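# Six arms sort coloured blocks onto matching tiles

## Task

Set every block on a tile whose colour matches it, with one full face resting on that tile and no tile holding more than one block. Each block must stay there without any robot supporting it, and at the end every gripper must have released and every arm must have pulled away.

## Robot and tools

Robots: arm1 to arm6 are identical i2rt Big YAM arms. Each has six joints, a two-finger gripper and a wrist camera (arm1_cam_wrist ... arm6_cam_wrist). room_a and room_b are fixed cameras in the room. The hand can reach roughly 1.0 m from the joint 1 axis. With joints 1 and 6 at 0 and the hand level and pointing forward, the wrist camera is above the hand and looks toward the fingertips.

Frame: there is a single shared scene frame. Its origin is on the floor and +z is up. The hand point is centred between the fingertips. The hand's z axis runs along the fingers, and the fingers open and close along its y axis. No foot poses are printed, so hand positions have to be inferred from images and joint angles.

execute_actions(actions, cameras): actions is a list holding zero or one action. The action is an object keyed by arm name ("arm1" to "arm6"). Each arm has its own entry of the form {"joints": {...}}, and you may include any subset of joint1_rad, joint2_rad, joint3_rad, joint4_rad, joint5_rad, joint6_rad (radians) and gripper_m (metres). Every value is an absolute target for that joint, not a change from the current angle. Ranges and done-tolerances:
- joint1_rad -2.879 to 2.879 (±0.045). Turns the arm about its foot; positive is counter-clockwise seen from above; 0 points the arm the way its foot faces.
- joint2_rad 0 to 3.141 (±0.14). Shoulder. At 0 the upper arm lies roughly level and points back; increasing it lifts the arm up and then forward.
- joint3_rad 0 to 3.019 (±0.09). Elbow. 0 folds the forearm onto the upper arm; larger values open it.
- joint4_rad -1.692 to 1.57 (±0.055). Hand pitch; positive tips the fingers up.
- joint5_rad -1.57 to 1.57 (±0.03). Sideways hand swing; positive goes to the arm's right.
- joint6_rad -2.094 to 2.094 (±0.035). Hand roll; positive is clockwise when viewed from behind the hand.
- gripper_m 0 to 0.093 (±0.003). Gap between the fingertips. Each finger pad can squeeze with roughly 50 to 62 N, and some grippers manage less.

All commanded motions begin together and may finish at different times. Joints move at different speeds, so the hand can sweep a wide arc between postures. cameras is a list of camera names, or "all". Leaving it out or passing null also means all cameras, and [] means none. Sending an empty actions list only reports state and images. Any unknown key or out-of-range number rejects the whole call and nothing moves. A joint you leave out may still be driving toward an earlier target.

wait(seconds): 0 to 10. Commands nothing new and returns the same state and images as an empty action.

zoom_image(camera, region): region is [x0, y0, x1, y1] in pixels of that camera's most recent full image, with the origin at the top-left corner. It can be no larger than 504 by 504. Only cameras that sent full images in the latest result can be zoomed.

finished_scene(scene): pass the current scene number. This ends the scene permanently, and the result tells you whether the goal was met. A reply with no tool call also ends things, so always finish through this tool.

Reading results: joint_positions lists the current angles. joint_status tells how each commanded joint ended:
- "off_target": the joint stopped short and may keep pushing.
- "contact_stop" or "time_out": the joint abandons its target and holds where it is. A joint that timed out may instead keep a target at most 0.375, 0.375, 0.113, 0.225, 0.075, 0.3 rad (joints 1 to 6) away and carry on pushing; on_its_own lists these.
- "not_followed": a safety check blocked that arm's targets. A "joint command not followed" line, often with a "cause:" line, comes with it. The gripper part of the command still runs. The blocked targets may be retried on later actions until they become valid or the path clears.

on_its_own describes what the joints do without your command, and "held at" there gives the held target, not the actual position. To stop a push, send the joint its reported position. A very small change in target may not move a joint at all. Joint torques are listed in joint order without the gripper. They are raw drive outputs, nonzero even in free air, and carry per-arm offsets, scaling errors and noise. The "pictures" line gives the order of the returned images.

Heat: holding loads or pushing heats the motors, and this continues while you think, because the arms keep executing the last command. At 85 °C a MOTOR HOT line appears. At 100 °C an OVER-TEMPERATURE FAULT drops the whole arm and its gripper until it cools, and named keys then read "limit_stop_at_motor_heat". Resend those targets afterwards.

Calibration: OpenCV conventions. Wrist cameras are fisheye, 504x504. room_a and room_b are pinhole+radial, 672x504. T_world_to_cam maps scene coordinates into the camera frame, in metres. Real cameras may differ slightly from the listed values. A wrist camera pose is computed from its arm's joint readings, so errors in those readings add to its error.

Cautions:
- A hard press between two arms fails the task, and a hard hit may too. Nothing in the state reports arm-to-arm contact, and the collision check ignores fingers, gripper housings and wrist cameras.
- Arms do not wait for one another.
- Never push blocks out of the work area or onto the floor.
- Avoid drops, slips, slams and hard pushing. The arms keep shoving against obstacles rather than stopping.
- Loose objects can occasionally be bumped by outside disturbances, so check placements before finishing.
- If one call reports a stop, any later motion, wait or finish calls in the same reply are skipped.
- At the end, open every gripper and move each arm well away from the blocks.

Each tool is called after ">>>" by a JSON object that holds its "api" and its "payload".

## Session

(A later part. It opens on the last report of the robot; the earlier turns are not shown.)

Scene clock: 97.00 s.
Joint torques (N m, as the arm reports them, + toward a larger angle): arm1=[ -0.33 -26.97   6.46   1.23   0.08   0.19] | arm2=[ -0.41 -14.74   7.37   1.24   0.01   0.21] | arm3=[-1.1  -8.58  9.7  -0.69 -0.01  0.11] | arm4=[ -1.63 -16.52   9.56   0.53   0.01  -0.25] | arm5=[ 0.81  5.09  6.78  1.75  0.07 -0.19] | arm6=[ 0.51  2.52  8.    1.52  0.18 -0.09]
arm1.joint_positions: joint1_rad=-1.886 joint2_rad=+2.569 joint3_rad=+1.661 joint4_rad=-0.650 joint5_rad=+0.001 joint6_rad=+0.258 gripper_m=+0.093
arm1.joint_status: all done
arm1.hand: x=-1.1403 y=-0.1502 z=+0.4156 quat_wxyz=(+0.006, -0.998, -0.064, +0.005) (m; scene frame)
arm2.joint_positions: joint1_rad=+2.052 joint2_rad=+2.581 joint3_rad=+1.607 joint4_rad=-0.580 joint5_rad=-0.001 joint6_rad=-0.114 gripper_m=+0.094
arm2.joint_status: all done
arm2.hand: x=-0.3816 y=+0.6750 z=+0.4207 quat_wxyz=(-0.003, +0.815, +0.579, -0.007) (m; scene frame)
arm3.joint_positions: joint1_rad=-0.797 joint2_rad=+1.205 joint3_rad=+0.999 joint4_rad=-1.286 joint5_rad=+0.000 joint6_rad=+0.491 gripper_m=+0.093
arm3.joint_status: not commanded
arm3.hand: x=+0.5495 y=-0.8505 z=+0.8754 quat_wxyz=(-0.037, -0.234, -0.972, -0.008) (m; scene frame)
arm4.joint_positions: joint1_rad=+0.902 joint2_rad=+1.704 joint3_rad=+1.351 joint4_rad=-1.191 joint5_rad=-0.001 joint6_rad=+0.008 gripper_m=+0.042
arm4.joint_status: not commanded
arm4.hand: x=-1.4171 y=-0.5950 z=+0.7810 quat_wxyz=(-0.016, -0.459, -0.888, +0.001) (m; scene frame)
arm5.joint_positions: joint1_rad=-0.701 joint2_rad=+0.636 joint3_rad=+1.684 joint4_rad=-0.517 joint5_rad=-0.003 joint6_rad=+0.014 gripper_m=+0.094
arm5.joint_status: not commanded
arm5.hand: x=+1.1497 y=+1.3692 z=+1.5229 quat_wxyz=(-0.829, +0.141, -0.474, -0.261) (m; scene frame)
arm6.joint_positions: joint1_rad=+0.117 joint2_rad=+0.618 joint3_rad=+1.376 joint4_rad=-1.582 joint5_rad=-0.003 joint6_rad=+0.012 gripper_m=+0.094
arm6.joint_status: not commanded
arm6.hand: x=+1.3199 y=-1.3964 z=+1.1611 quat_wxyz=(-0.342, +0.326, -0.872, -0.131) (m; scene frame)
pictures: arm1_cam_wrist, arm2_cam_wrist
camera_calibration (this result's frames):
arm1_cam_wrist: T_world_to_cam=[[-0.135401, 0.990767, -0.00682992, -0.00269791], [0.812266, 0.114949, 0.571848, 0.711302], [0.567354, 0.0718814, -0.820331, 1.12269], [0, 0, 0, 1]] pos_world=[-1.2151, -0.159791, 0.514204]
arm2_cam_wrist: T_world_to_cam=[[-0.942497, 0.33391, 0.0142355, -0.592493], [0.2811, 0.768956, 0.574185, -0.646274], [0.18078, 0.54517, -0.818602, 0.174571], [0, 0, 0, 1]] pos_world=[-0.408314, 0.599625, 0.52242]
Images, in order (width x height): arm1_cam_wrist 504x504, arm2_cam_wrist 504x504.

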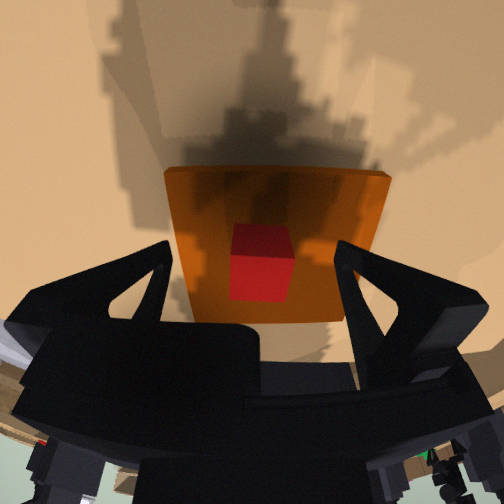

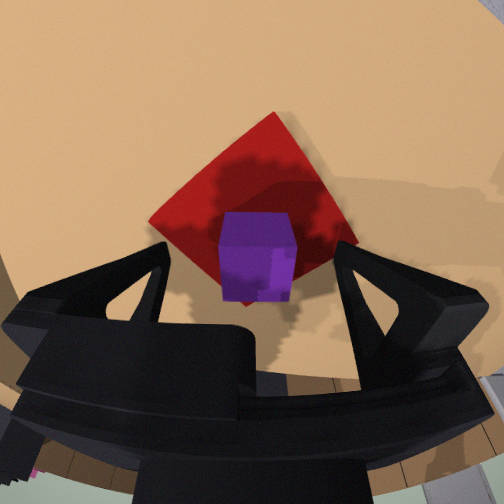

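>>> {"api": "execute_actions", "payload": {"actions": [{"arm1":{"joints":{"joint2_rad":2.62}},"arm2":{"joints":{"joint2_rad":2.63}}}], "cameras": ["arm1_cam_wrist","arm2_cam_wrist"]}}

Scene clock: 99.20 s.
Joint torques (N m, as the arm reports them, + toward a larger angle): arm1=[ -0.28 -24.53   6.37   1.21   0.09   0.2 ] | arm2=[ -0.47 -15.09   7.06   1.07   0.01   0.22] | arm3=[-1.06 -8.57  9.72 -0.67 -0.01  0.11] | arm4=[ -1.77 -16.46   9.53   0.52   0.    -0.26] | arm5=[ 0.83  4.99  6.8   1.74  0.07 -0.18] | arm6=[ 0.19  2.64  7.87  1.55  0.16 -0.1 ]
arm1.joint_positions: joint1_rad=-1.886 joint2_rad=+2.593 joint3_rad=+1.661 joint4_rad=-0.650 joint5_rad=+0.001 joint6_rad=+0.258 gripper_m=+0.093
arm1.joint_status: all done
arm1.hand: x=-1.1311 y=-0.1463 z=+0.4013 quat_wxyz=(+0.009, -0.998, -0.064, -0.007) (m; scene frame)
arm2.joint_positions: joint1_rad=+2.052 joint2_rad=+2.612 joint3_rad=+1.607 joint4_rad=-0.579 joint5_rad=-0.001 joint6_rad=-0.114 gripper_m=+0.094
arm2.joint_status: all done
arm2.hand: x=-0.3761 y=+0.6869 z=+0.4030 quat_wxyz=(-0.010, +0.815, +0.579, +0.006) (m; scene frame)
arm3.joint_positions: joint1_rad=-0.797 joint2_rad=+1.205 joint3_rad=+0.999 joint4_rad=-1.286 joint5_rad=+0.000 joint6_rad=+0.491 gripper_m=+0.093
arm3.joint_status: not commanded
arm3.hand: x=+0.5495 y=-0.8505 z=+0.8754 quat_wxyz=(-0.037, -0.234, -0.972, -0.008) (m; scene frame)
arm4.joint_positions: joint1_rad=+0.902 joint2_rad=+1.704 joint3_rad=+1.351 joint4_rad=-1.191 joint5_rad=-0.001 joint6_rad=+0.008 gripper_m=+0.042
arm4.joint_status: not commanded
arm4.hand: x=-1.4171 y=-0.5950 z=+0.7810 quat_wxyz=(-0.016, -0.459, -0.888, +0.001) (m; scene frame)
arm5.joint_positions: joint1_rad=-0.701 joint2_rad=+0.636 joint3_rad=+1.684 joint4_rad=-0.517 joint5_rad=-0.003 joint6_rad=+0.014 gripper_m=+0.094
arm5.joint_status: not commanded
arm5.hand: x=+1.1497 y=+1.3692 z=+1.5229 quat_wxyz=(-0.829, +0.141, -0.474, -0.261) (m; scene frame)
arm6.joint_positions: joint1_rad=+0.117 joint2_rad=+0.618 joint3_rad=+1.376 joint4_rad=-1.582 joint5_rad=-0.003 joint6_rad=+0.012 gripper_m=+0.094
arm6.joint_status: not commanded
arm6.hand: x=+1.3199 y=-1.3964 z=+1.1611 quat_wxyz=(-0.342, +0.326, -0.872, -0.131) (m; scene frame)
pictures: arm1_cam_wrist, arm2_cam_wrist
camera_calibration (this result's frames):
arm1_cam_wrist: T_world_to_cam=[[-0.135001, 0.990845, -0.00077104, -0.00742568], [0.799153, 0.109343, 0.5911, 0.688161], [0.585773, 0.0791827, -0.806598, 1.12186], [0, 0, 0, 1]] pos_world=[-1.2081, -0.15672, 0.498111]
arm2_cam_wrist: T_world_to_cam=[[-0.942528, 0.333946, 0.0109772, -0.589762], [0.273812, 0.753143, 0.598166, -0.648358], [0.191488, 0.566794, -0.801297, 0.134801], [0, 0, 0, 1]] pos_world=[-0.404152, 0.608851, 0.502315]
Images, in order (width x height): arm1_cam_wrist 504x504, arm2_cam_wrist 504x504.

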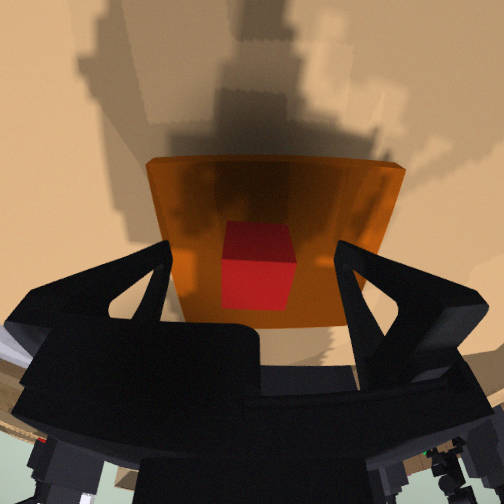

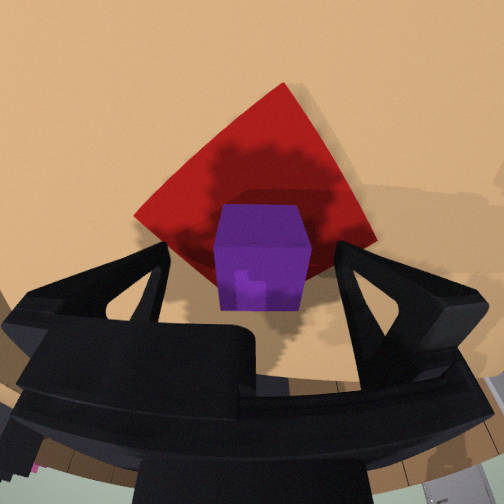

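>>> {"api": "execute_actions", "payload": {"actions": [{"arm1":{"joints":{"gripper_m":0.015}},"arm2":{"joints":{"joint4_rad":-0.535,"gripper_m":0.02}}}], "cameras": []}}

>>> {"api": "execute_actions", "payload": {"actions": [{"arm1":{"joints":{"joint2_rad":2.2,"joint4_rad":-1.0}},"arm2":{"joints":{"joint2_rad":2.1,"joint4_rad":-1.05}}}], "cameras": ["arm1_cam_wrist","arm2_cam_wrist"]}}

>>> {"api": "execute_actions", "payload": {"actions": [{"arm1":{"joints":{"joint1_rad":2.115,"joint2_rad":2.3,"joint3_rad":1.74,"joint6_rad":0.75}},"arm2":{"joints":{"joint1_rad":-0.17,"joint2_rad":1.85,"joint3_rad":1.36,"joint4_rad":-1.08,"joint6_rad":0}},"arm4":{"joints":{"joint1_rad":1.45}}}], "cameras": ["arm1_cam_wrist","arm2_cam_wrist"]}}

Scene clock: 106.77 s.
Joint torques (N m, as the arm reports them, + toward a larger angle): arm1=[ -0.15 -24.41   6.32   1.18   0.1    0.19] | arm2=[ -0.45 -15.15   7.     1.21   0.     0.2 ] | arm3=[-1.08 -8.51  9.71 -0.65 -0.02  0.11] | arm4=[ -1.66 -16.53   9.48   0.51   0.01  -0.26] | arm5=[ 0.75  4.98  6.79  1.7   0.06 -0.18] | arm6=[ 0.41  2.5   7.9   1.57  0.18 -0.1 ]
arm1.joint_positions: joint1_rad=-1.886 joint2_rad=+2.593 joint3_rad=+1.661 joint4_rad=-0.650 joint5_rad=+0.000 joint6_rad=+0.259 gripper_m=+0.031
arm1.joint_status: gripper_m off_target (ended at +0.031, target +0.015)
arm1.hand: x=-1.1311 y=-0.1463 z=+0.4013 quat_wxyz=(+0.009, -0.998, -0.064, -0.007) (m; scene frame)
arm2.joint_positions: joint1_rad=+2.052 joint2_rad=+2.612 joint3_rad=+1.607 joint4_rad=-0.549 joint5_rad=-0.001 joint6_rad=-0.113 gripper_m=+0.038
arm2.joint_status: gripper_m off_target (ended at +0.038, target +0.020); the others done
arm2.hand: x=-0.3794 y=+0.6804 z=+0.4029 quat_wxyz=(-0.003, +0.816, +0.578, -0.007) (m; scene frame)
arm3.joint_positions: joint1_rad=-0.797 joint2_rad=+1.205 joint3_rad=+0.999 joint4_rad=-1.286 joint5_rad=+0.000 joint6_rad=+0.491 gripper_m=+0.093
arm3.joint_status: not commanded
arm3.hand: x=+0.5495 y=-0.8505 z=+0.8754 quat_wxyz=(-0.037, -0.234, -0.972, -0.008) (m; scene frame)
arm4.joint_positions: joint1_rad=+0.902 joint2_rad=+1.704 joint3_rad=+1.351 joint4_rad=-1.191 joint5_rad=-0.001 joint6_rad=+0.008 gripper_m=+0.042
arm4.joint_status: not commanded
arm4.hand: x=-1.4171 y=-0.5950 z=+0.7810 quat_wxyz=(-0.016, -0.459, -0.888, +0.001) (m; scene frame)
arm5.joint_positions: joint1_rad=-0.701 joint2_rad=+0.636 joint3_rad=+1.684 joint4_rad=-0.517 joint5_rad=-0.003 joint6_rad=+0.014 gripper_m=+0.094
arm5.joint_status: not commanded
arm5.hand: x=+1.1497 y=+1.3692 z=+1.5229 quat_wxyz=(-0.829, +0.141, -0.474, -0.261) (m; scene frame)
arm6.joint_positions: joint1_rad=+0.117 joint2_rad=+0.618 joint3_rad=+1.376 joint4_rad=-1.582 joint5_rad=-0.003 joint6_rad=+0.012 gripper_m=+0.094
arm6.joint_status: not commanded
arm6.hand: x=+1.3199 y=-1.3964 z=+1.1611 quat_wxyz=(-0.342, +0.326, -0.872, -0.131) (m; scene frame)
pictures: none
No camera images: the call's "cameras" was empty. Leave "cameras" out to get every camera's image.

Scene clock: 108.53 s.
Joint torques (N m, as the arm reports them, + toward a larger angle): arm1=[ -0.28 -24.47   7.77   0.27   0.11   0.19] | arm2=[ -0.56 -15.19   9.9    0.33   0.01   0.19] | arm3=[-1.07 -8.6   9.7  -0.68 -0.02  0.1 ] | arm4=[ -1.83 -16.64   9.55   0.5    0.01  -0.25] | arm5=[ 0.78  5.02  6.82  1.75  0.07 -0.18] | arm6=[ 0.35  2.7   7.89  1.59  0.18 -0.1 ]
arm1.joint_positions: joint1_rad=-1.886 joint2_rad=+2.187 joint3_rad=+1.674 joint4_rad=-0.985 joint5_rad=+0.000 joint6_rad=+0.259 gripper_m=+0.031
arm1.joint_status: all done
arm1.hand: x=-1.1702 y=-0.1658 z=+0.6515 quat_wxyz=(-0.004, -0.997, -0.064, +0.033) (m; scene frame)
arm2.joint_positions: joint1_rad=+2.052 joint2_rad=+2.100 joint3_rad=+1.612 joint4_rad=-1.038 joint5_rad=-0.001 joint6_rad=-0.113 gripper_m=+0.038
arm2.joint_status: all done
arm2.hand: x=-0.3892 y=+0.6508 z=+0.7066 quat_wxyz=(+0.004, +0.815, +0.578, -0.020) (m; scene frame)
arm3.joint_positions: joint1_rad=-0.797 joint2_rad=+1.205 joint3_rad=+0.999 joint4_rad=-1.286 joint5_rad=+0.000 joint6_rad=+0.491 gripper_m=+0.093
arm3.joint_status: not commanded
arm3.hand: x=+0.5495 y=-0.8505 z=+0.8754 quat_wxyz=(-0.037, -0.234, -0.972, -0.008) (m; scene frame)
arm4.joint_positions: joint1_rad=+0.902 joint2_rad=+1.704 joint3_rad=+1.351 joint4_rad=-1.191 joint5_rad=-0.001 joint6_rad=+0.008 gripper_m=+0.042
arm4.joint_status: not commanded
arm4.hand: x=-1.4171 y=-0.5950 z=+0.7810 quat_wxyz=(-0.016, -0.459, -0.888, +0.001) (m; scene frame)
arm5.joint_positions: joint1_rad=-0.701 joint2_rad=+0.636 joint3_rad=+1.684 joint4_rad=-0.517 joint5_rad=-0.003 joint6_rad=+0.014 gripper_m=+0.094
arm5.joint_status: not commanded
arm5.hand: x=+1.1497 y=+1.3692 z=+1.5229 quat_wxyz=(-0.829, +0.141, -0.474, -0.261) (m; scene frame)
arm6.joint_positions: joint1_rad=+0.117 joint2_rad=+0.618 joint3_rad=+1.376 joint4_rad=-1.582 joint5_rad=-0.003 joint6_rad=+0.012 gripper_m=+0.094
arm6.joint_status: not commanded
arm6.hand: x=+1.3199 y=-1.3964 z=+1.1611 quat_wxyz=(-0.342, +0.326, -0.872, -0.131) (m; scene frame)
pictures: arm1_cam_wrist, arm2_cam_wrist
camera_calibration (this result's frames):
arm1_cam_wrist: T_world_to_cam=[[-0.136634, 0.990372, -0.022219, 0.0187983], [0.842888, 0.128012, 0.52264, 0.672529], [0.520453, 0.0526822, -0.852264, 1.29708], [0, 0, 0, 1]] pos_world=[-1.23937, -0.173042, 0.754379]
arm2_cam_wrist: T_world_to_cam=[[-0.942034, 0.335048, 0.0177468, -0.598632], [0.288972, 0.783334, 0.550347, -0.779142], [0.170491, 0.523574, -0.834747, 0.444637], [0, 0, 0, 1]] pos_world=[-0.414588, 0.578099, 0.810581]
Images, in order (width x height): arm1_cam_wrist 504x504, arm2_cam_wrist 504x504.

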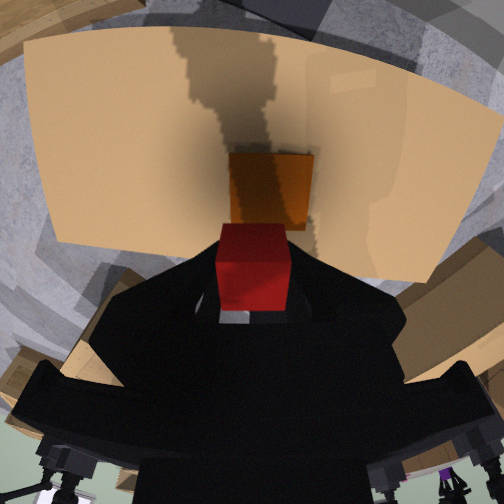

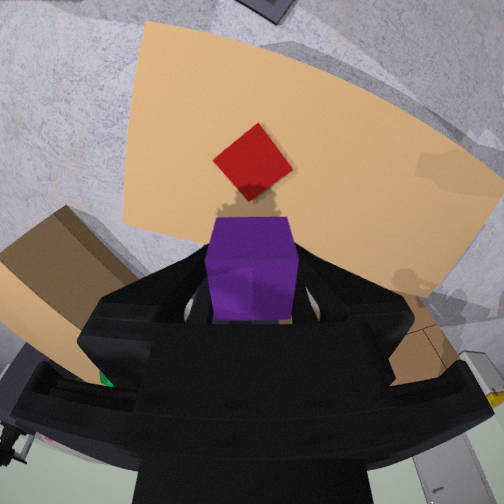

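Scene clock: 111.80 s.
Joint torques (N m, as the arm reports them, + toward a larger angle): arm1=[  0.37 -26.2    7.98   0.15   0.23   0.19] | arm2=[  0.91 -12.33   8.59   0.35  -0.07   0.19] | arm3=[-1.05 -8.57  9.72 -0.66 -0.02  0.11] | arm4=[ -2.   -16.66   9.52   0.52   0.    -0.25] | arm5=[ 0.78  4.94  6.82  1.71  0.08 -0.19] | arm6=[ 0.14  2.27  7.96  1.65  0.18 -0.07]
arm1.joint_positions: joint1_rad=+2.125 joint2_rad=+2.295 joint3_rad=+1.729 joint4_rad=-0.985 joint5_rad=-0.002 joint6_rad=+0.739 gripper_m=+0.031
arm1.joint_status: all done
arm1.hand: x=-0.3688 y=+0.6969 z=+0.6161 quat_wxyz=(-0.007, +0.255, -0.967, -0.016) (m; scene frame)
arm2.joint_positions: joint1_rad=-0.175 joint2_rad=+1.848 joint3_rad=+1.367 joint4_rad=-1.068 joint5_rad=+0.001 joint6_rad=-0.013 gripper_m=+0.038
arm2.joint_status: all done
arm2.hand: x=-0.3571 y=+1.6871 z=+0.7747 quat_wxyz=(-0.010, +0.854, -0.520, -0.016) (m; scene frame)
arm3.joint_positions: joint1_rad=-0.797 joint2_rad=+1.205 joint3_rad=+0.999 joint4_rad=-1.286 joint5_rad=+0.000 joint6_rad=+0.491 gripper_m=+0.093
arm3.joint_status: not commanded
arm3.hand: x=+0.5495 y=-0.8505 z=+0.8754 quat_wxyz=(-0.037, -0.234, -0.972, -0.008) (m; scene frame)
arm4.joint_positions: joint1_rad=+1.454 joint2_rad=+1.704 joint3_rad=+1.351 joint4_rad=-1.191 joint5_rad=-0.001 joint6_rad=+0.006 gripper_m=+0.042
arm4.joint_status: all done
arm4.hand: x=-1.2460 y=-0.3796 z=+0.7838 quat_wxyz=(-0.019, -0.199, -0.980, -0.001) (m; scene frame)
arm5.joint_positions: joint1_rad=-0.701 joint2_rad=+0.636 joint3_rad=+1.684 joint4_rad=-0.517 joint5_rad=-0.003 joint6_rad=+0.014 gripper_m=+0.094
arm5.joint_status: not commanded
arm5.hand: x=+1.1497 y=+1.3692 z=+1.5229 quat_wxyz=(-0.829, +0.141, -0.474, -0.261) (m; scene frame)
arm6.joint_positions: joint1_rad=+0.117 joint2_rad=+0.618 joint3_rad=+1.376 joint4_rad=-1.582 joint5_rad=-0.003 joint6_rad=+0.012 gripper_m=+0.094
arm6.joint_status: not commanded
arm6.hand: x=+1.3199 y=-1.3964 z=+1.1611 quat_wxyz=(-0.342, +0.326, -0.872, -0.131) (m; scene frame)
pictures: arm1_cam_wrist, arm2_cam_wrist
camera_calibration (this result's frames):
arm1_cam_wrist: T_world_to_cam=[[0.500633, -0.864463, -0.0454987, 0.815127], [-0.703696, -0.437013, 0.560207, -0.294688], [-0.504162, -0.24844, -0.827102, 0.62085], [0, 0, 0, 1]] pos_world=[-0.302441, 0.730109, 0.715679]
arm2_cam_wrist: T_world_to_cam=[[0.890811, 0.454374, 0.000824237, -0.45054], [0.379373, -0.744765, 0.549, 0.973756], [0.250065, -0.488743, -0.835822, 1.69057], [0, 0, 0, 1]] pos_world=[-0.390825, 1.75619, 0.878797]
Images, in order (width x height): arm1_cam_wrist 504x504, arm2_cam_wrist 504x504.

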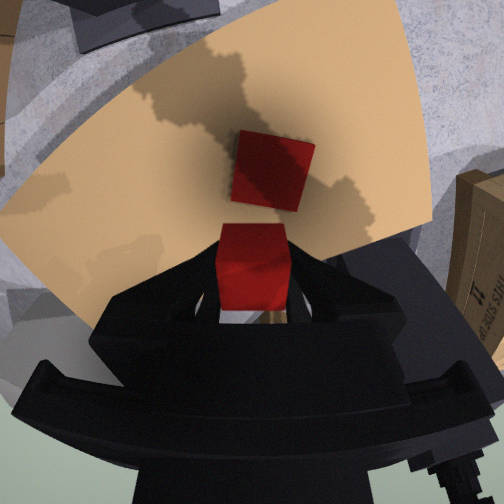

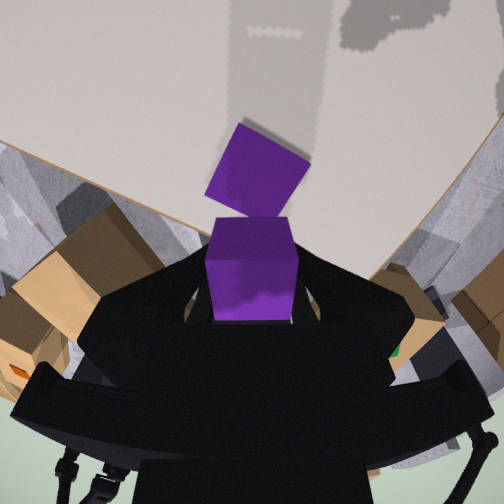

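>>> {"api": "execute_actions", "payload": {"actions": [{"arm1":{"joints":{"joint2_rad":2.6,"joint3_rad":1.77,"joint4_rad":-0.69,"joint6_rad":0.9}},"arm2":{"joints":{"joint1_rad":-0.2,"joint2_rad":2.04,"joint3_rad":1.30,"joint4_rad":-0.805,"joint6_rad":0.45}},"arm4":{"joints":{"joint1_rad":1.915,"joint2_rad":2.205,"joint3_rad":1.475,"joint4_rad":-0.805}}}], "cameras": ["arm1_cam_wrist","arm2_cam_wrist","arm4_cam_wrist"]}}

Scene clock: 116.33 s.
Joint torques (N m, as the arm reports them, + toward a larger angle): arm1=[  0.58 -28.68   6.81   1.23   0.22   0.17] | arm2=[ -0.25 -14.48   8.36   1.23  -0.03   0.19] | arm3=[-1.11 -8.52  9.7  -0.68 -0.01  0.11] | arm4=[ -1.23 -21.35   8.56   1.15   0.05  -0.24] | arm5=[ 0.85  5.03  6.79  1.77  0.07 -0.18] | arm6=[ 0.19  2.56  7.96  1.62  0.18 -0.12]
arm1.joint_positions: joint1_rad=+2.125 joint2_rad=+2.616 joint3_rad=+1.753 joint4_rad=-0.706 joint5_rad=-0.002 joint6_rad=+0.888 gripper_m=+0.031
arm1.joint_status: all done
arm1.hand: x=-0.3742 y=+0.6821 z=+0.4232 quat_wxyz=(-0.002, +0.183, -0.983, -0.009) (m; scene frame)
arm2.joint_positions: joint1_rad=-0.186 joint2_rad=+2.058 joint3_rad=+1.292 joint4_rad=-0.820 joint5_rad=+0.001 joint6_rad=+0.435 gripper_m=+0.038
arm2.joint_status: all done
arm2.hand: x=-0.3512 y=+1.6874 z=+0.6432 quat_wxyz=(+0.001, +0.713, -0.701, +0.000) (m; scene frame)
arm3.joint_positions: joint1_rad=-0.797 joint2_rad=+1.205 joint3_rad=+0.999 joint4_rad=-1.286 joint5_rad=+0.000 joint6_rad=+0.491 gripper_m=+0.093
arm3.joint_status: not commanded
arm3.hand: x=+0.5495 y=-0.8505 z=+0.8754 quat_wxyz=(-0.037, -0.234, -0.972, -0.008) (m; scene frame)
arm4.joint_positions: joint1_rad=+1.908 joint2_rad=+2.218 joint3_rad=+1.450 joint4_rad=-0.815 joint5_rad=-0.002 joint6_rad=+0.005 gripper_m=+0.042
arm4.joint_status: all done
arm4.hand: x=-1.1338 y=-0.1505 z=+0.5472 quat_wxyz=(+0.001, +0.027, -1.000, -0.002) (m; scene frame)
arm5.joint_positions: joint1_rad=-0.701 joint2_rad=+0.636 joint3_rad=+1.684 joint4_rad=-0.517 joint5_rad=-0.003 joint6_rad=+0.014 gripper_m=+0.094
arm5.joint_status: not commanded
arm5.hand: x=+1.1497 y=+1.3692 z=+1.5229 quat_wxyz=(-0.829, +0.141, -0.474, -0.261) (m; scene frame)
arm6.joint_positions: joint1_rad=+0.117 joint2_rad=+0.618 joint3_rad=+1.376 joint4_rad=-1.582 joint5_rad=-0.003 joint6_rad=+0.012 gripper_m=+0.094
arm6.joint_status: not commanded
arm6.hand: x=+1.3199 y=-1.3964 z=+1.1611 quat_wxyz=(-0.342, +0.326, -0.872, -0.131) (m; scene frame)
pictures: arm1_cam_wrist, arm2_cam_wrist, arm4_cam_wrist
camera_calibration (this result's frames):
arm1_cam_wrist: T_world_to_cam=[[0.365924, -0.929998, -0.0346868, 0.786003], [-0.754895, -0.318411, 0.573365, -0.302509], [-0.544273, -0.183623, -0.818565, 0.391954], [0, 0, 0, 1]] pos_world=[-0.302649, 0.706631, 0.521552]
arm2_cam_wrist: T_world_to_cam=[[0.999917, 0.0128643, 0.000506189, 0.327712], [0.0101773, -0.813917, 0.580893, 1.01036], [0.00788479, -0.580839, -0.81398, 1.63561], [0, 0, 0, 1]] pos_world=[-0.350864, 1.76816, 0.744275]
arm4_cam_wrist: T_world_to_cam=[[0.0568849, -0.998232, -0.017214, -0.0737782], [-0.805201, -0.0560651, 0.590345, -1.23736], [-0.590267, -0.019721, -0.806967, -0.109039], [0, 0, 0, 1]] pos_world=[-1.05649, -0.145171, 0.64121]
Images, in order (width x height): arm1_cam_wrist 504x504, arm2_cam_wrist 504x504, arm4_cam_wrist 504x504.

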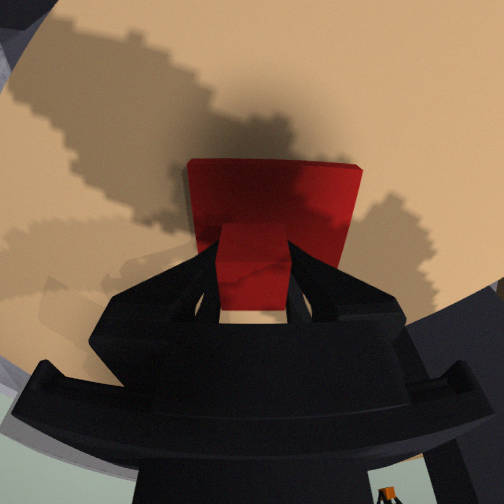

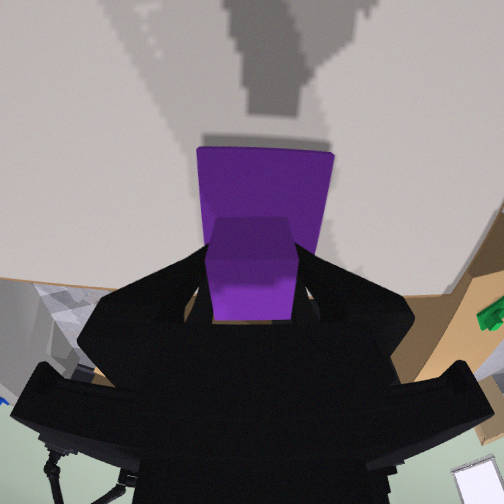

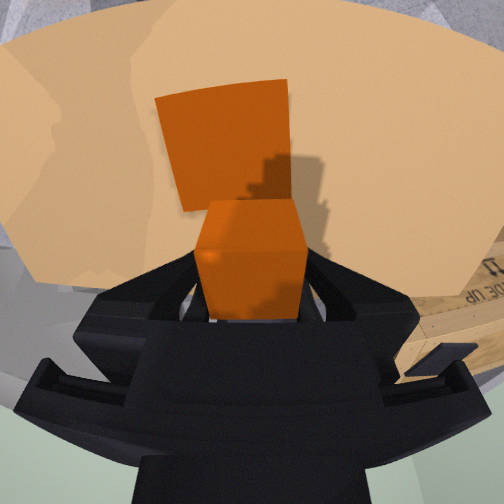

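>>> {"api": "execute_actions", "payload": {"actions": [{"arm1":{"joints":{"joint2_rad":2.67}},"arm2":{"joints":{"joint1_rad":-0.21,"joint2_rad":2.135,"joint3_rad":1.28,"joint4_rad":-0.705}},"arm4":{"joints":{"joint1_rad":1.96,"joint2_rad":2.49,"joint3_rad":1.605,"joint4_rad":-0.65,"joint6_rad":-0.1}}}], "cameras": ["arm1_cam_wrist","arm2_cam_wrist","arm4_cam_wrist"]}}

Scene clock: 125.07 s.
Joint torques (N m, as the arm reports them, + toward a larger angle): arm1=[  0.43 -25.17   6.47   1.18   0.22   0.2 ] | arm2=[ -0.27 -13.51   7.14   1.29  -0.03   0.2 ] | arm3=[-1.1  -8.56  9.7  -0.67 -0.02  0.11] | arm4=[ -2.04 -23.82   6.65   0.94  -0.04  -0.26] | arm5=[ 0.9   5.09  6.81  1.75  0.07 -0.18] | arm6=[ 0.3   2.59  7.97  1.52  0.18 -0.09]
arm1.joint_positions: joint1_rad=+2.125 joint2_rad=+2.647 joint3_rad=+1.753 joint4_rad=-0.705 joint5_rad=-0.002 joint6_rad=+0.888 gripper_m=+0.031
arm1.joint_status: all done
arm1.hand: x=-0.3782 y=+0.6702 z=+0.4041 quat_wxyz=(+0.006, +0.183, -0.983, +0.005) (m; scene frame)
arm2.joint_positions: joint1_rad=-0.196 joint2_rad=+2.132 joint3_rad=+1.281 joint4_rad=-0.719 joint5_rad=+0.001 joint6_rad=+0.436 gripper_m=+0.038
arm2.joint_status: all done
arm2.hand: x=-0.3477 y=+1.6921 z=+0.6026 quat_wxyz=(-0.002, +0.710, -0.705, -0.008) (m; scene frame)
arm3.joint_positions: joint1_rad=-0.797 joint2_rad=+1.205 joint3_rad=+0.999 joint4_rad=-1.286 joint5_rad=+0.000 joint6_rad=+0.491 gripper_m=+0.093
arm3.joint_status: not commanded
arm3.hand: x=+0.5495 y=-0.8505 z=+0.8754 quat_wxyz=(-0.037, -0.234, -0.972, -0.008) (m; scene frame)
arm4.joint_positions: joint1_rad=+1.964 joint2_rad=+2.512 joint3_rad=+1.591 joint4_rad=-0.654 joint5_rad=+0.000 joint6_rad=-0.093 gripper_m=+0.042
arm4.joint_status: all done
arm4.hand: x=-1.1132 y=-0.1154 z=+0.4160 quat_wxyz=(-0.004, +0.104, -0.995, -0.001) (m; scene frame)
arm5.joint_positions: joint1_rad=-0.701 joint2_rad=+0.636 joint3_rad=+1.684 joint4_rad=-0.517 joint5_rad=-0.003 joint6_rad=+0.014 gripper_m=+0.094
arm5.joint_status: not commanded
arm5.hand: x=+1.1497 y=+1.3692 z=+1.5229 quat_wxyz=(-0.829, +0.141, -0.474, -0.261) (m; scene frame)
arm6.joint_positions: joint1_rad=+0.117 joint2_rad=+0.618 joint3_rad=+1.376 joint4_rad=-1.582 joint5_rad=-0.003 joint6_rad=+0.012 gripper_m=+0.094
arm6.joint_status: not commanded
arm6.hand: x=+1.3199 y=-1.3964 z=+1.1611 quat_wxyz=(-0.342, +0.326, -0.872, -0.131) (m; scene frame)
pictures: arm1_cam_wrist, arm2_cam_wrist, arm4_cam_wrist
camera_calibration (this result's frames):
arm1_cam_wrist: T_world_to_cam=[[0.365795, -0.930628, -0.0111604, 0.766618], [-0.749358, -0.301614, 0.589483, -0.313991], [-0.551956, -0.207267, -0.807703, 0.380567], [0, 0, 0, 1]] pos_world=[-0.305661, 0.697611, 0.501034]
arm2_cam_wrist: T_world_to_cam=[[0.999976, 0.00257016, -0.00644836, 0.345843], [0.00578318, -0.822253, 0.569093, 1.05748], [-0.00383952, -0.569117, -0.822248, 1.58634], [0, 0, 0, 1]] pos_world=[-0.345859, 1.77144, 0.704794]
arm4_cam_wrist: T_world_to_cam=[[0.209561, -0.977697, -0.0138515, 0.128759], [-0.792711, -0.17817, 0.582979, -1.13846], [-0.572445, -0.111189, -0.812369, -0.190528], [0, 0, 0, 1]] pos_world=[-1.03852, -0.0981372, 0.510705]
Images, in order (width x height): arm1_cam_wrist 504x504, arm2_cam_wrist 504x504, arm4_cam_wrist 504x504.

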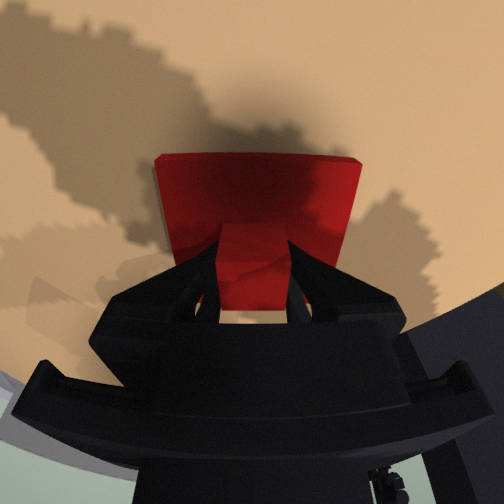

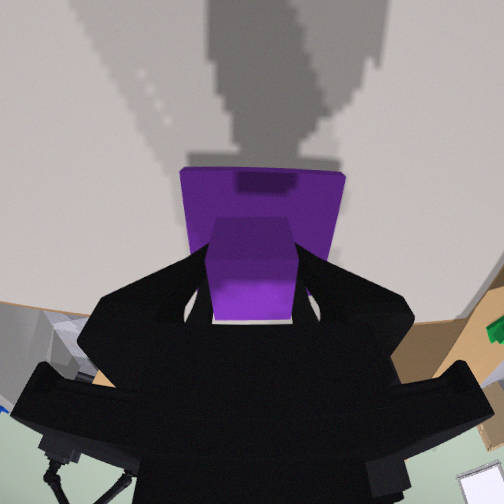

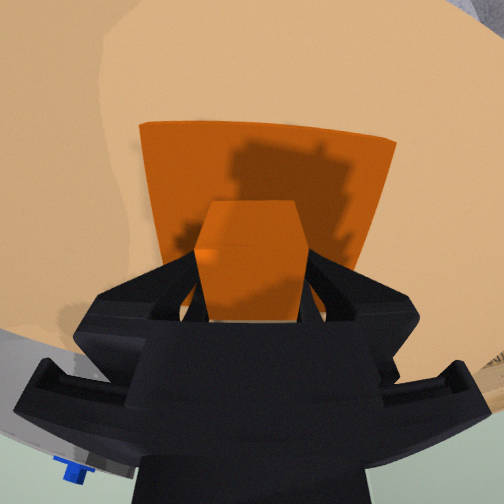

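>>> {"api": "execute_actions", "payload": {"actions": [{"arm1":{"joints":{"gripper_m":0.093}},"arm2":{"joints":{"joint2_rad":2.205,"joint4_rad":-0.68}},"arm4":{"joints":{"joint2_rad":2.535}}}], "cameras": ["arm2_cam_wrist","arm4_cam_wrist"]}}

Scene clock: 130.07 s.
Joint torques (N m, as the arm reports them, + toward a larger angle): arm1=[  0.5  -25.38   6.53   1.16   0.24   0.18] | arm2=[ -0.24 -13.6    6.64   1.05  -0.02   0.22] | arm3=[-1.02 -8.57  9.71 -0.66 -0.02  0.11] | arm4=[ -2.16 -21.35   6.51   0.94  -0.04  -0.25] | arm5=[ 0.8   5.06  6.81  1.74  0.07 -0.18] | arm6=[ 0.74  2.44  8.02  1.55  0.17 -0.12]
arm1.joint_positions: joint1_rad=+2.125 joint2_rad=+2.647 joint3_rad=+1.753 joint4_rad=-0.705 joint5_rad=-0.002 joint6_rad=+0.888 gripper_m=+0.093
arm1.joint_status: all done
arm1.hand: x=-0.3782 y=+0.6702 z=+0.4041 quat_wxyz=(+0.006, +0.182, -0.983, +0.005) (m; scene frame)
arm2.joint_positions: joint1_rad=-0.196 joint2_rad=+2.202 joint3_rad=+1.281 joint4_rad=-0.693 joint5_rad=+0.001 joint6_rad=+0.436 gripper_m=+0.038
arm2.joint_status: all done
arm2.hand: x=-0.3428 y=+1.6814 z=+0.5666 quat_wxyz=(+0.005, +0.710, -0.704, +0.013) (m; scene frame)
arm3.joint_positions: joint1_rad=-0.797 joint2_rad=+1.205 joint3_rad=+0.999 joint4_rad=-1.286 joint5_rad=+0.000 joint6_rad=+0.491 gripper_m=+0.093
arm3.joint_status: not commanded
arm3.hand: x=+0.5495 y=-0.8505 z=+0.8754 quat_wxyz=(-0.037, -0.234, -0.972, -0.008) (m; scene frame)
arm4.joint_positions: joint1_rad=+1.964 joint2_rad=+2.523 joint3_rad=+1.591 joint4_rad=-0.654 joint5_rad=+0.000 joint6_rad=-0.094 gripper_m=+0.042
arm4.joint_status: all done
arm4.hand: x=-1.1173 y=-0.1159 z=+0.4095 quat_wxyz=(+0.002, +0.105, -0.995, -0.001) (m; scene frame)
arm5.joint_positions: joint1_rad=-0.701 joint2_rad=+0.636 joint3_rad=+1.684 joint4_rad=-0.517 joint5_rad=-0.003 joint6_rad=+0.014 gripper_m=+0.094
arm5.joint_status: not commanded
arm5.hand: x=+1.1497 y=+1.3692 z=+1.5229 quat_wxyz=(-0.829, +0.141, -0.474, -0.261) (m; scene frame)
arm6.joint_positions: joint1_rad=+0.117 joint2_rad=+0.618 joint3_rad=+1.376 joint4_rad=-1.582 joint5_rad=-0.003 joint6_rad=+0.012 gripper_m=+0.094
arm6.joint_status: not commanded
arm6.hand: x=+1.3199 y=-1.3964 z=+1.1611 quat_wxyz=(-0.342, +0.326, -0.872, -0.131) (m; scene frame)
pictures: arm2_cam_wrist, arm4_cam_wrist
camera_calibration (this result's frames):
arm2_cam_wrist: T_world_to_cam=[[0.999919, 0.00279934, 0.0124111, 0.329572], [-0.00522961, -0.798848, 0.601511, 1.00762], [0.0115984, -0.601527, -0.798768, 1.59719], [0, 0, 0, 1]] pos_world=[-0.342801, 1.76477, 0.665599]
arm4_cam_wrist: T_world_to_cam=[[0.210177, -0.977555, -0.0145253, 0.129992], [-0.786142, -0.177818, 0.591913, -1.13427], [-0.581211, -0.112988, -0.805871, -0.210894], [0, 0, 0, 1]] pos_world=[-1.04159, -0.098447, 0.503322]
Images, in order (width x height): arm2_cam_wrist 504x504, arm4_cam_wrist 504x504.

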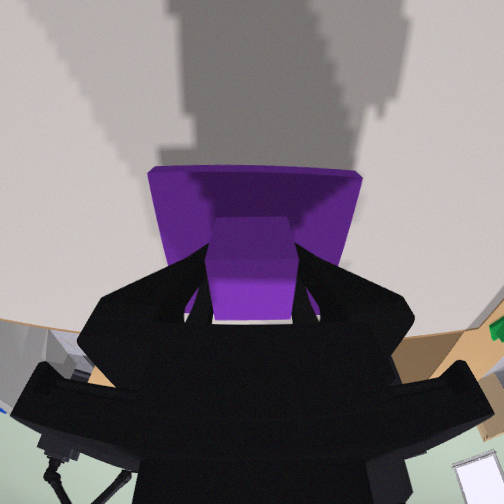

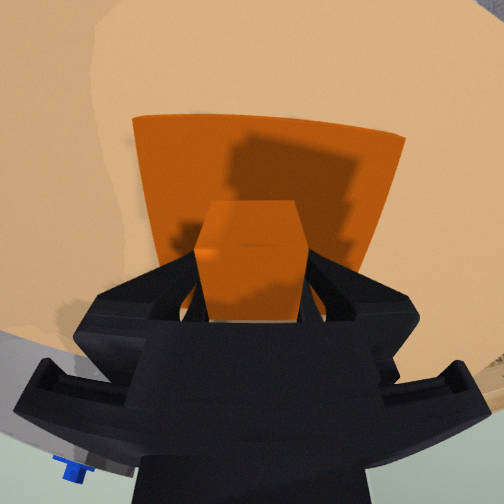

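>>> {"api": "execute_actions", "payload": {"actions": [{"arm1":{"joints":{"joint2_rad":2.4}},"arm2":{"joints":{"joint2_rad":2.24,"joint4_rad":-0.65}},"arm4":{"joints":{"gripper_m":0.093}}}], "cameras": ["arm2_cam_wrist"]}}

Scene clock: 132.43 s.
Joint torques (N m, as the arm reports them, + toward a larger angle): arm1=[  0.36 -26.27   8.02   1.47   0.23   0.16] | arm2=[ -0.22 -11.91   6.48   1.19  -0.01   0.21] | arm3=[-1.13 -8.59  9.72 -0.67 -0.01  0.11] | arm4=[ -2.1  -21.41   6.6    0.85  -0.04  -0.24] | arm5=[ 0.79  5.08  6.8   1.68  0.06 -0.19] | arm6=[ 0.21  2.87  7.93  1.5   0.17 -0.11]
arm1.joint_positions: joint1_rad=+2.125 joint2_rad=+2.376 joint3_rad=+1.760 joint4_rad=-0.700 joint5_rad=-0.002 joint6_rad=+0.889 gripper_m=+0.093
arm1.joint_status: all done
arm1.hand: x=-0.3486 y=+0.7590 z=+0.5840 quat_wxyz=(-0.062, +0.180, -0.974, -0.119) (m; scene frame)
arm2.joint_positions: joint1_rad=-0.196 joint2_rad=+2.213 joint3_rad=+1.281 joint4_rad=-0.664 joint5_rad=+0.000 joint6_rad=+0.436 gripper_m=+0.038
arm2.joint_status: all done
arm2.hand: x=-0.3446 y=+1.6850 z=+0.5611 quat_wxyz=(+0.003, +0.709, -0.705, +0.005) (m; scene frame)
arm3.joint_positions: joint1_rad=-0.797 joint2_rad=+1.205 joint3_rad=+0.999 joint4_rad=-1.286 joint5_rad=+0.000 joint6_rad=+0.491 gripper_m=+0.093
arm3.joint_status: not commanded
arm3.hand: x=+0.5495 y=-0.8505 z=+0.8754 quat_wxyz=(-0.037, -0.234, -0.972, -0.008) (m; scene frame)
arm4.joint_positions: joint1_rad=+1.964 joint2_rad=+2.525 joint3_rad=+1.591 joint4_rad=-0.654 joint5_rad=+0.000 joint6_rad=-0.094 gripper_m=+0.093
arm4.joint_status: all done
arm4.hand: x=-1.1178 y=-0.1160 z=+0.4086 quat_wxyz=(+0.002, +0.105, -0.995, -0.001) (m; scene frame)
arm5.joint_positions: joint1_rad=-0.701 joint2_rad=+0.636 joint3_rad=+1.684 joint4_rad=-0.517 joint5_rad=-0.003 joint6_rad=+0.014 gripper_m=+0.094
arm5.joint_status: not commanded
arm5.hand: x=+1.1497 y=+1.3692 z=+1.5229 quat_wxyz=(-0.829, +0.141, -0.474, -0.261) (m; scene frame)
arm6.joint_positions: joint1_rad=+0.117 joint2_rad=+0.618 joint3_rad=+1.376 joint4_rad=-1.582 joint5_rad=-0.003 joint6_rad=+0.012 gripper_m=+0.094
arm6.joint_status: not commanded
arm6.hand: x=+1.3199 y=-1.3964 z=+1.1611 quat_wxyz=(-0.342, +0.326, -0.872, -0.131) (m; scene frame)
pictures: arm2_cam_wrist
camera_calibration (this result's frames):
arm2_cam_wrist: T_world_to_cam=[[0.999989, 0.00222765, 0.00408497, 0.337155], [-0.000604551, -0.808294, 0.588778, 1.03847], [0.00461345, -0.588774, -0.808284, 1.5764], [0, 0, 0, 1]] pos_world=[-0.343796, 1.76678, 0.661372]
Images, in order (width x height): arm2_cam_wrist 504x504.

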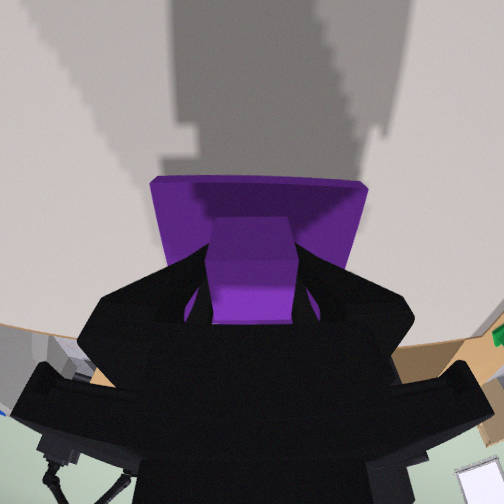

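>>> {"api": "execute_actions", "payload": {"actions": [{"arm2":{"joints":{"gripper_m":0.093}}}], "cameras": ["arm2_cam_wrist"]}}

>>> {"api": "execute_actions", "payload": {"actions": [{"arm1":{"joints":{"joint2_rad":1.9,"joint4_rad":-1.4}},"arm2":{"joints":{"joint2_rad":1.6,"joint4_rad":-1.2}},"arm4":{"joints":{"joint2_rad":1.9,"joint4_rad":-1.2}}}]}}

>>> {"api": "zoom_image", "payload": {"camera": "room_a", "region": [100, 370, 340, 504]}}

>>> {"api": "zoom_image", "payload": {"camera": "room_b", "region": [80, 260, 380, 370]}}

Scene clock: 135.77 s.
Joint torques (N m, as the arm reports them, + toward a larger angle): arm1=[  0.56 -25.75   7.96   1.46   0.23   0.16] | arm2=[ -0.47 -12.14   6.43   1.13  -0.02   0.19] | arm3=[-1.04 -8.53  9.71 -0.68 -0.02  0.11] | arm4=[ -1.9  -21.36   6.58   0.94  -0.04  -0.26] | arm5=[ 0.81  5.15  6.76  1.71  0.07 -0.18] | arm6=[ 0.33  2.84  7.91  1.6   0.19 -0.08]
arm1.joint_positions: joint1_rad=+2.125 joint2_rad=+2.376 joint3_rad=+1.760 joint4_rad=-0.700 joint5_rad=-0.002 joint6_rad=+0.889 gripper_m=+0.093
arm1.joint_status: not commanded
arm1.hand: x=-0.3486 y=+0.7590 z=+0.5840 quat_wxyz=(-0.062, +0.180, -0.974, -0.119) (m; scene frame)
arm2.joint_positions: joint1_rad=-0.196 joint2_rad=+2.217 joint3_rad=+1.281 joint4_rad=-0.664 joint5_rad=+0.000 joint6_rad=+0.437 gripper_m=+0.093
arm2.joint_status: all done
arm2.hand: x=-0.3442 y=+1.6840 z=+0.5589 quat_wxyz=(+0.003, +0.709, -0.705, +0.006) (m; scene frame)
arm3.joint_positions: joint1_rad=-0.797 joint2_rad=+1.205 joint3_rad=+0.999 joint4_rad=-1.286 joint5_rad=+0.000 joint6_rad=+0.491 gripper_m=+0.093
arm3.joint_status: not commanded
arm3.hand: x=+0.5495 y=-0.8505 z=+0.8754 quat_wxyz=(-0.037, -0.234, -0.972, -0.008) (m; scene frame)
arm4.joint_positions: joint1_rad=+1.964 joint2_rad=+2.525 joint3_rad=+1.591 joint4_rad=-0.654 joint5_rad=+0.000 joint6_rad=-0.094 gripper_m=+0.093
arm4.joint_status: not commanded
arm4.hand: x=-1.1178 y=-0.1160 z=+0.4086 quat_wxyz=(+0.002, +0.105, -0.995, -0.001) (m; scene frame)
arm5.joint_positions: joint1_rad=-0.701 joint2_rad=+0.636 joint3_rad=+1.684 joint4_rad=-0.517 joint5_rad=-0.003 joint6_rad=+0.014 gripper_m=+0.094
arm5.joint_status: not commanded
arm5.hand: x=+1.1497 y=+1.3692 z=+1.5229 quat_wxyz=(-0.829, +0.141, -0.474, -0.261) (m; scene frame)
arm6.joint_positions: joint1_rad=+0.117 joint2_rad=+0.618 joint3_rad=+1.376 joint4_rad=-1.582 joint5_rad=-0.003 joint6_rad=+0.012 gripper_m=+0.094
arm6.joint_status: not commanded
arm6.hand: x=+1.3199 y=-1.3964 z=+1.1611 quat_wxyz=(-0.342, +0.326, -0.872, -0.131) (m; scene frame)
pictures: arm2_cam_wrist
camera_calibration (this result's frames):
arm2_cam_wrist: T_world_to_cam=[[0.999982, 0.00187257, 0.00571737, 0.336384], [-0.0018724, -0.806261, 0.591557, 1.0335], [0.00571743, -0.591557, -0.806243, 1.57802], [0, 0, 0, 1]] pos_world=[-0.343465, 1.76613, 0.658966]
Images, in order (width x height): arm2_cam_wrist 504x504.

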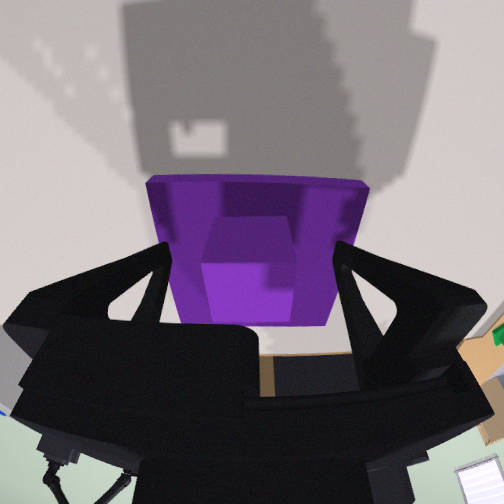

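Scene clock: 137.60 s.
Joint torques (N m, as the arm reports them, + toward a larger angle): arm1=[  0.34 -22.12   8.95   0.17   0.22   0.16] | arm2=[-0.29 -8.18 10.47  0.3  -0.01  0.19] | arm3=[-1.04 -8.63  9.7  -0.65 -0.02  0.11] | arm4=[ -2.35 -20.47   9.39   0.62  -0.05  -0.24] | arm5=[ 0.82  5.08  6.81  1.73  0.07 -0.19] | arm6=[ 0.27  2.31  7.96  1.47  0.19 -0.1 ]
arm1.joint_positions: joint1_rad=+2.125 joint2_rad=+1.894 joint3_rad=+1.761 joint4_rad=-1.384 joint5_rad=-0.002 joint6_rad=+0.889 gripper_m=+0.093
arm1.joint_status: all done
arm1.hand: x=-0.3854 y=+0.6431 z=+0.8687 quat_wxyz=(-0.014, +0.182, -0.983, -0.031) (m; scene frame)
arm2.joint_positions: joint1_rad=-0.196 joint2_rad=+1.587 joint3_rad=+1.275 joint4_rad=-1.186 joint5_rad=+0.000 joint6_rad=+0.437 gripper_m=+0.093
arm2.joint_status: all done
arm2.hand: x=-0.3217 y=+1.6385 z=+0.8656 quat_wxyz=(-0.014, +0.709, -0.704, -0.042) (m; scene frame)
arm3.joint_positions: joint1_rad=-0.797 joint2_rad=+1.205 joint3_rad=+0.999 joint4_rad=-1.286 joint5_rad=+0.000 joint6_rad=+0.491 gripper_m=+0.093
arm3.joint_status: not commanded
arm3.hand: x=+0.5495 y=-0.8505 z=+0.8754 quat_wxyz=(-0.037, -0.234, -0.972, -0.008) (m; scene frame)
arm4.joint_positions: joint1_rad=+1.964 joint2_rad=+1.911 joint3_rad=+1.595 joint4_rad=-1.191 joint5_rad=+0.000 joint6_rad=-0.094 gripper_m=+0.093
arm4.joint_status: all done
arm4.hand: x=-1.1244 y=-0.1176 z=+0.7678 quat_wxyz=(-0.038, +0.104, -0.994, -0.001) (m; scene frame)
arm5.joint_positions: joint1_rad=-0.701 joint2_rad=+0.636 joint3_rad=+1.684 joint4_rad=-0.517 joint5_rad=-0.003 joint6_rad=+0.014 gripper_m=+0.094
arm5.joint_status: not commanded
arm5.hand: x=+1.1497 y=+1.3692 z=+1.5229 quat_wxyz=(-0.829, +0.141, -0.474, -0.261) (m; scene frame)
arm6.joint_positions: joint1_rad=+0.117 joint2_rad=+0.618 joint3_rad=+1.376 joint4_rad=-1.582 joint5_rad=-0.003 joint6_rad=+0.012 gripper_m=+0.094
arm6.joint_status: not commanded
arm6.hand: x=+1.3199 y=-1.3964 z=+1.1611 quat_wxyz=(-0.342, +0.326, -0.872, -0.131) (m; scene frame)
pictures: arm1_cam_wrist, arm2_cam_wrist, arm3_cam_wrist, arm4_cam_wrist, arm5_cam_wrist, arm6_cam_wrist, room_a, room_b
camera_calibration (this result's frames):
arm1_cam_wrist: T_world_to_cam=[[0.365938, -0.927685, -0.0740951, 0.802042], [-0.764328, -0.345011, 0.544766, -0.540532], [-0.530935, -0.142717, -0.835308, 0.736811], [0, 0, 0, 1]] pos_world=[-0.315443, 0.662709, 0.969355]
arm2_cam_wrist: T_world_to_cam=[[0.999277, 0.00310559, -0.0378896, 0.347785], [0.0221619, -0.857378, 0.51421, 0.973916], [-0.0308888, -0.514678, -0.856827, 1.70421], [0, 0, 0, 1]] pos_world=[-0.316476, 1.71105, 0.972593]
arm3_cam_wrist: T_world_to_cam=[[-0.435416, -0.899247, -0.0420398, -0.4893], [-0.774029, 0.350123, 0.527535, 0.264145], [-0.459665, 0.262237, -0.848493, 1.34065], [0, 0, 0, 1]] pos_world=[0.607659, -0.884054, 0.97762]
arm4_cam_wrist: T_world_to_cam=[[0.210827, -0.977498, -0.00700976, 0.129988], [-0.829675, -0.182727, 0.527494, -1.3523], [-0.516905, -0.105394, -0.84953, 0.180259], [0, 0, 0, 1]] pos_world=[-1.0562, -0.101042, 0.867378]
arm5_cam_wrist: T_world_to_cam=[[0.567451, -0.823388, -0.0055734, 0.479806], [-0.0825349, -0.050143, -0.995326, 1.68692], [0.81926, 0.565259, -0.096412, -1.44353], [0, 0, 0, 1]] pos_world=[1.04959, 1.29562, 1.54254]
arm6_cam_wrist: T_world_to_cam=[[0.655791, -0.754942, 0.000857256, -1.9229], [-0.750759, -0.652276, -0.104392, 0.203548], [0.079369, 0.0678157, -0.994536, 1.26253], [0, 0, 0, 1]] pos_world=[1.31363, -1.40453, 1.27853]
Images, in order (width x height): arm1_cam_wrist 504x504, arm2_cam_wrist 504x504, arm3_cam_wrist 504x504, arm4_cam_wrist 504x504, arm5_cam_wrist 504x504, arm6_cam_wrist 504x504, room_a 672x504, room_b 672x504.

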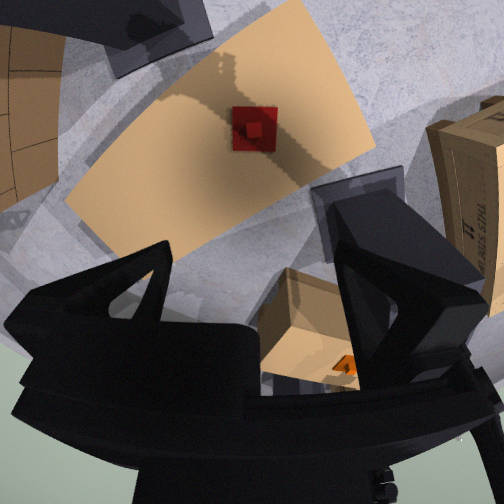

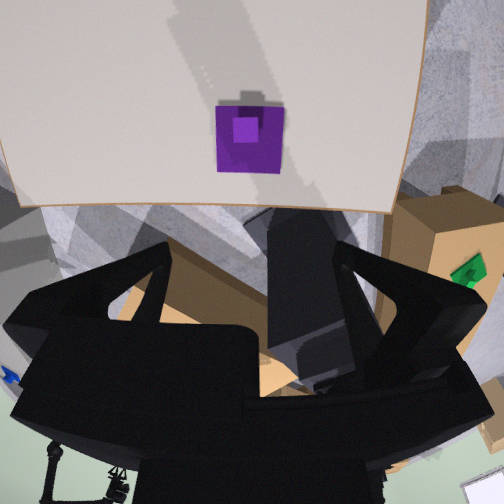

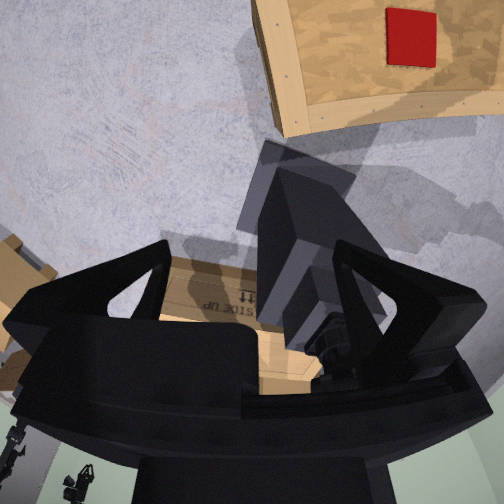

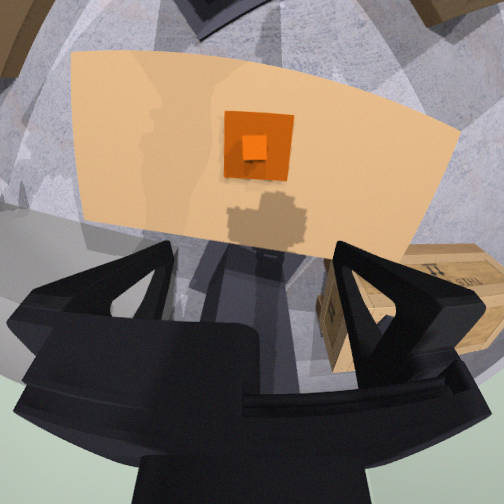

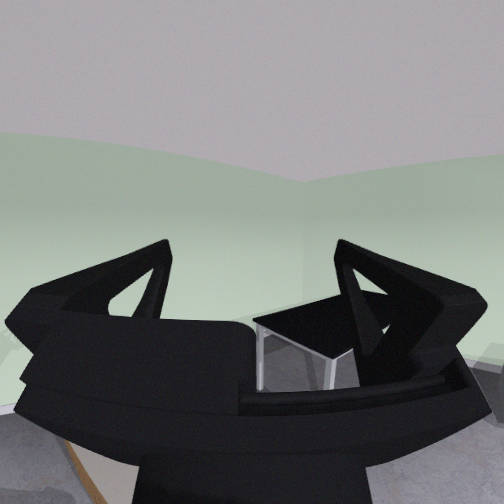

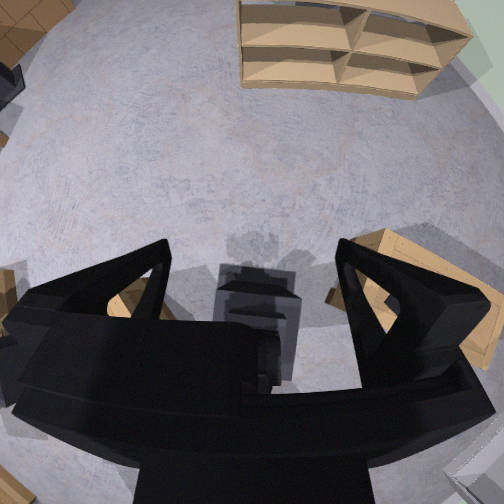

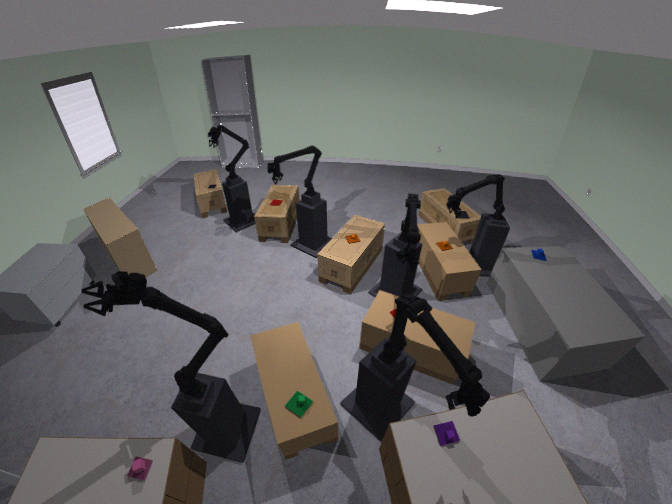

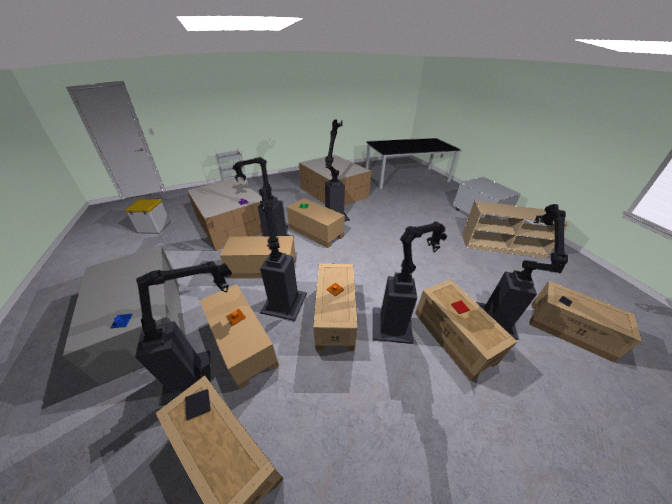

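Region (100, 370, 340, 504) of room_a's 672x504 image, scaled by 2.100, with more detail than that image has; it fills the top 281 rows of this view, and the rest is white.

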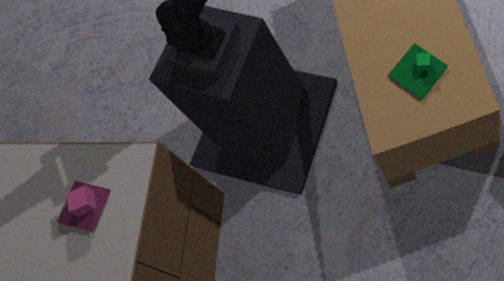

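Region (80, 260, 380, 370) of room_b's 672x504 image, scaled by 1.680, with more detail than that image has; it fills the top 185 rows of this view, and the rest is white.

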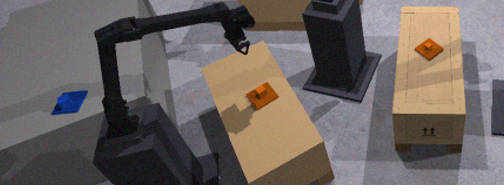

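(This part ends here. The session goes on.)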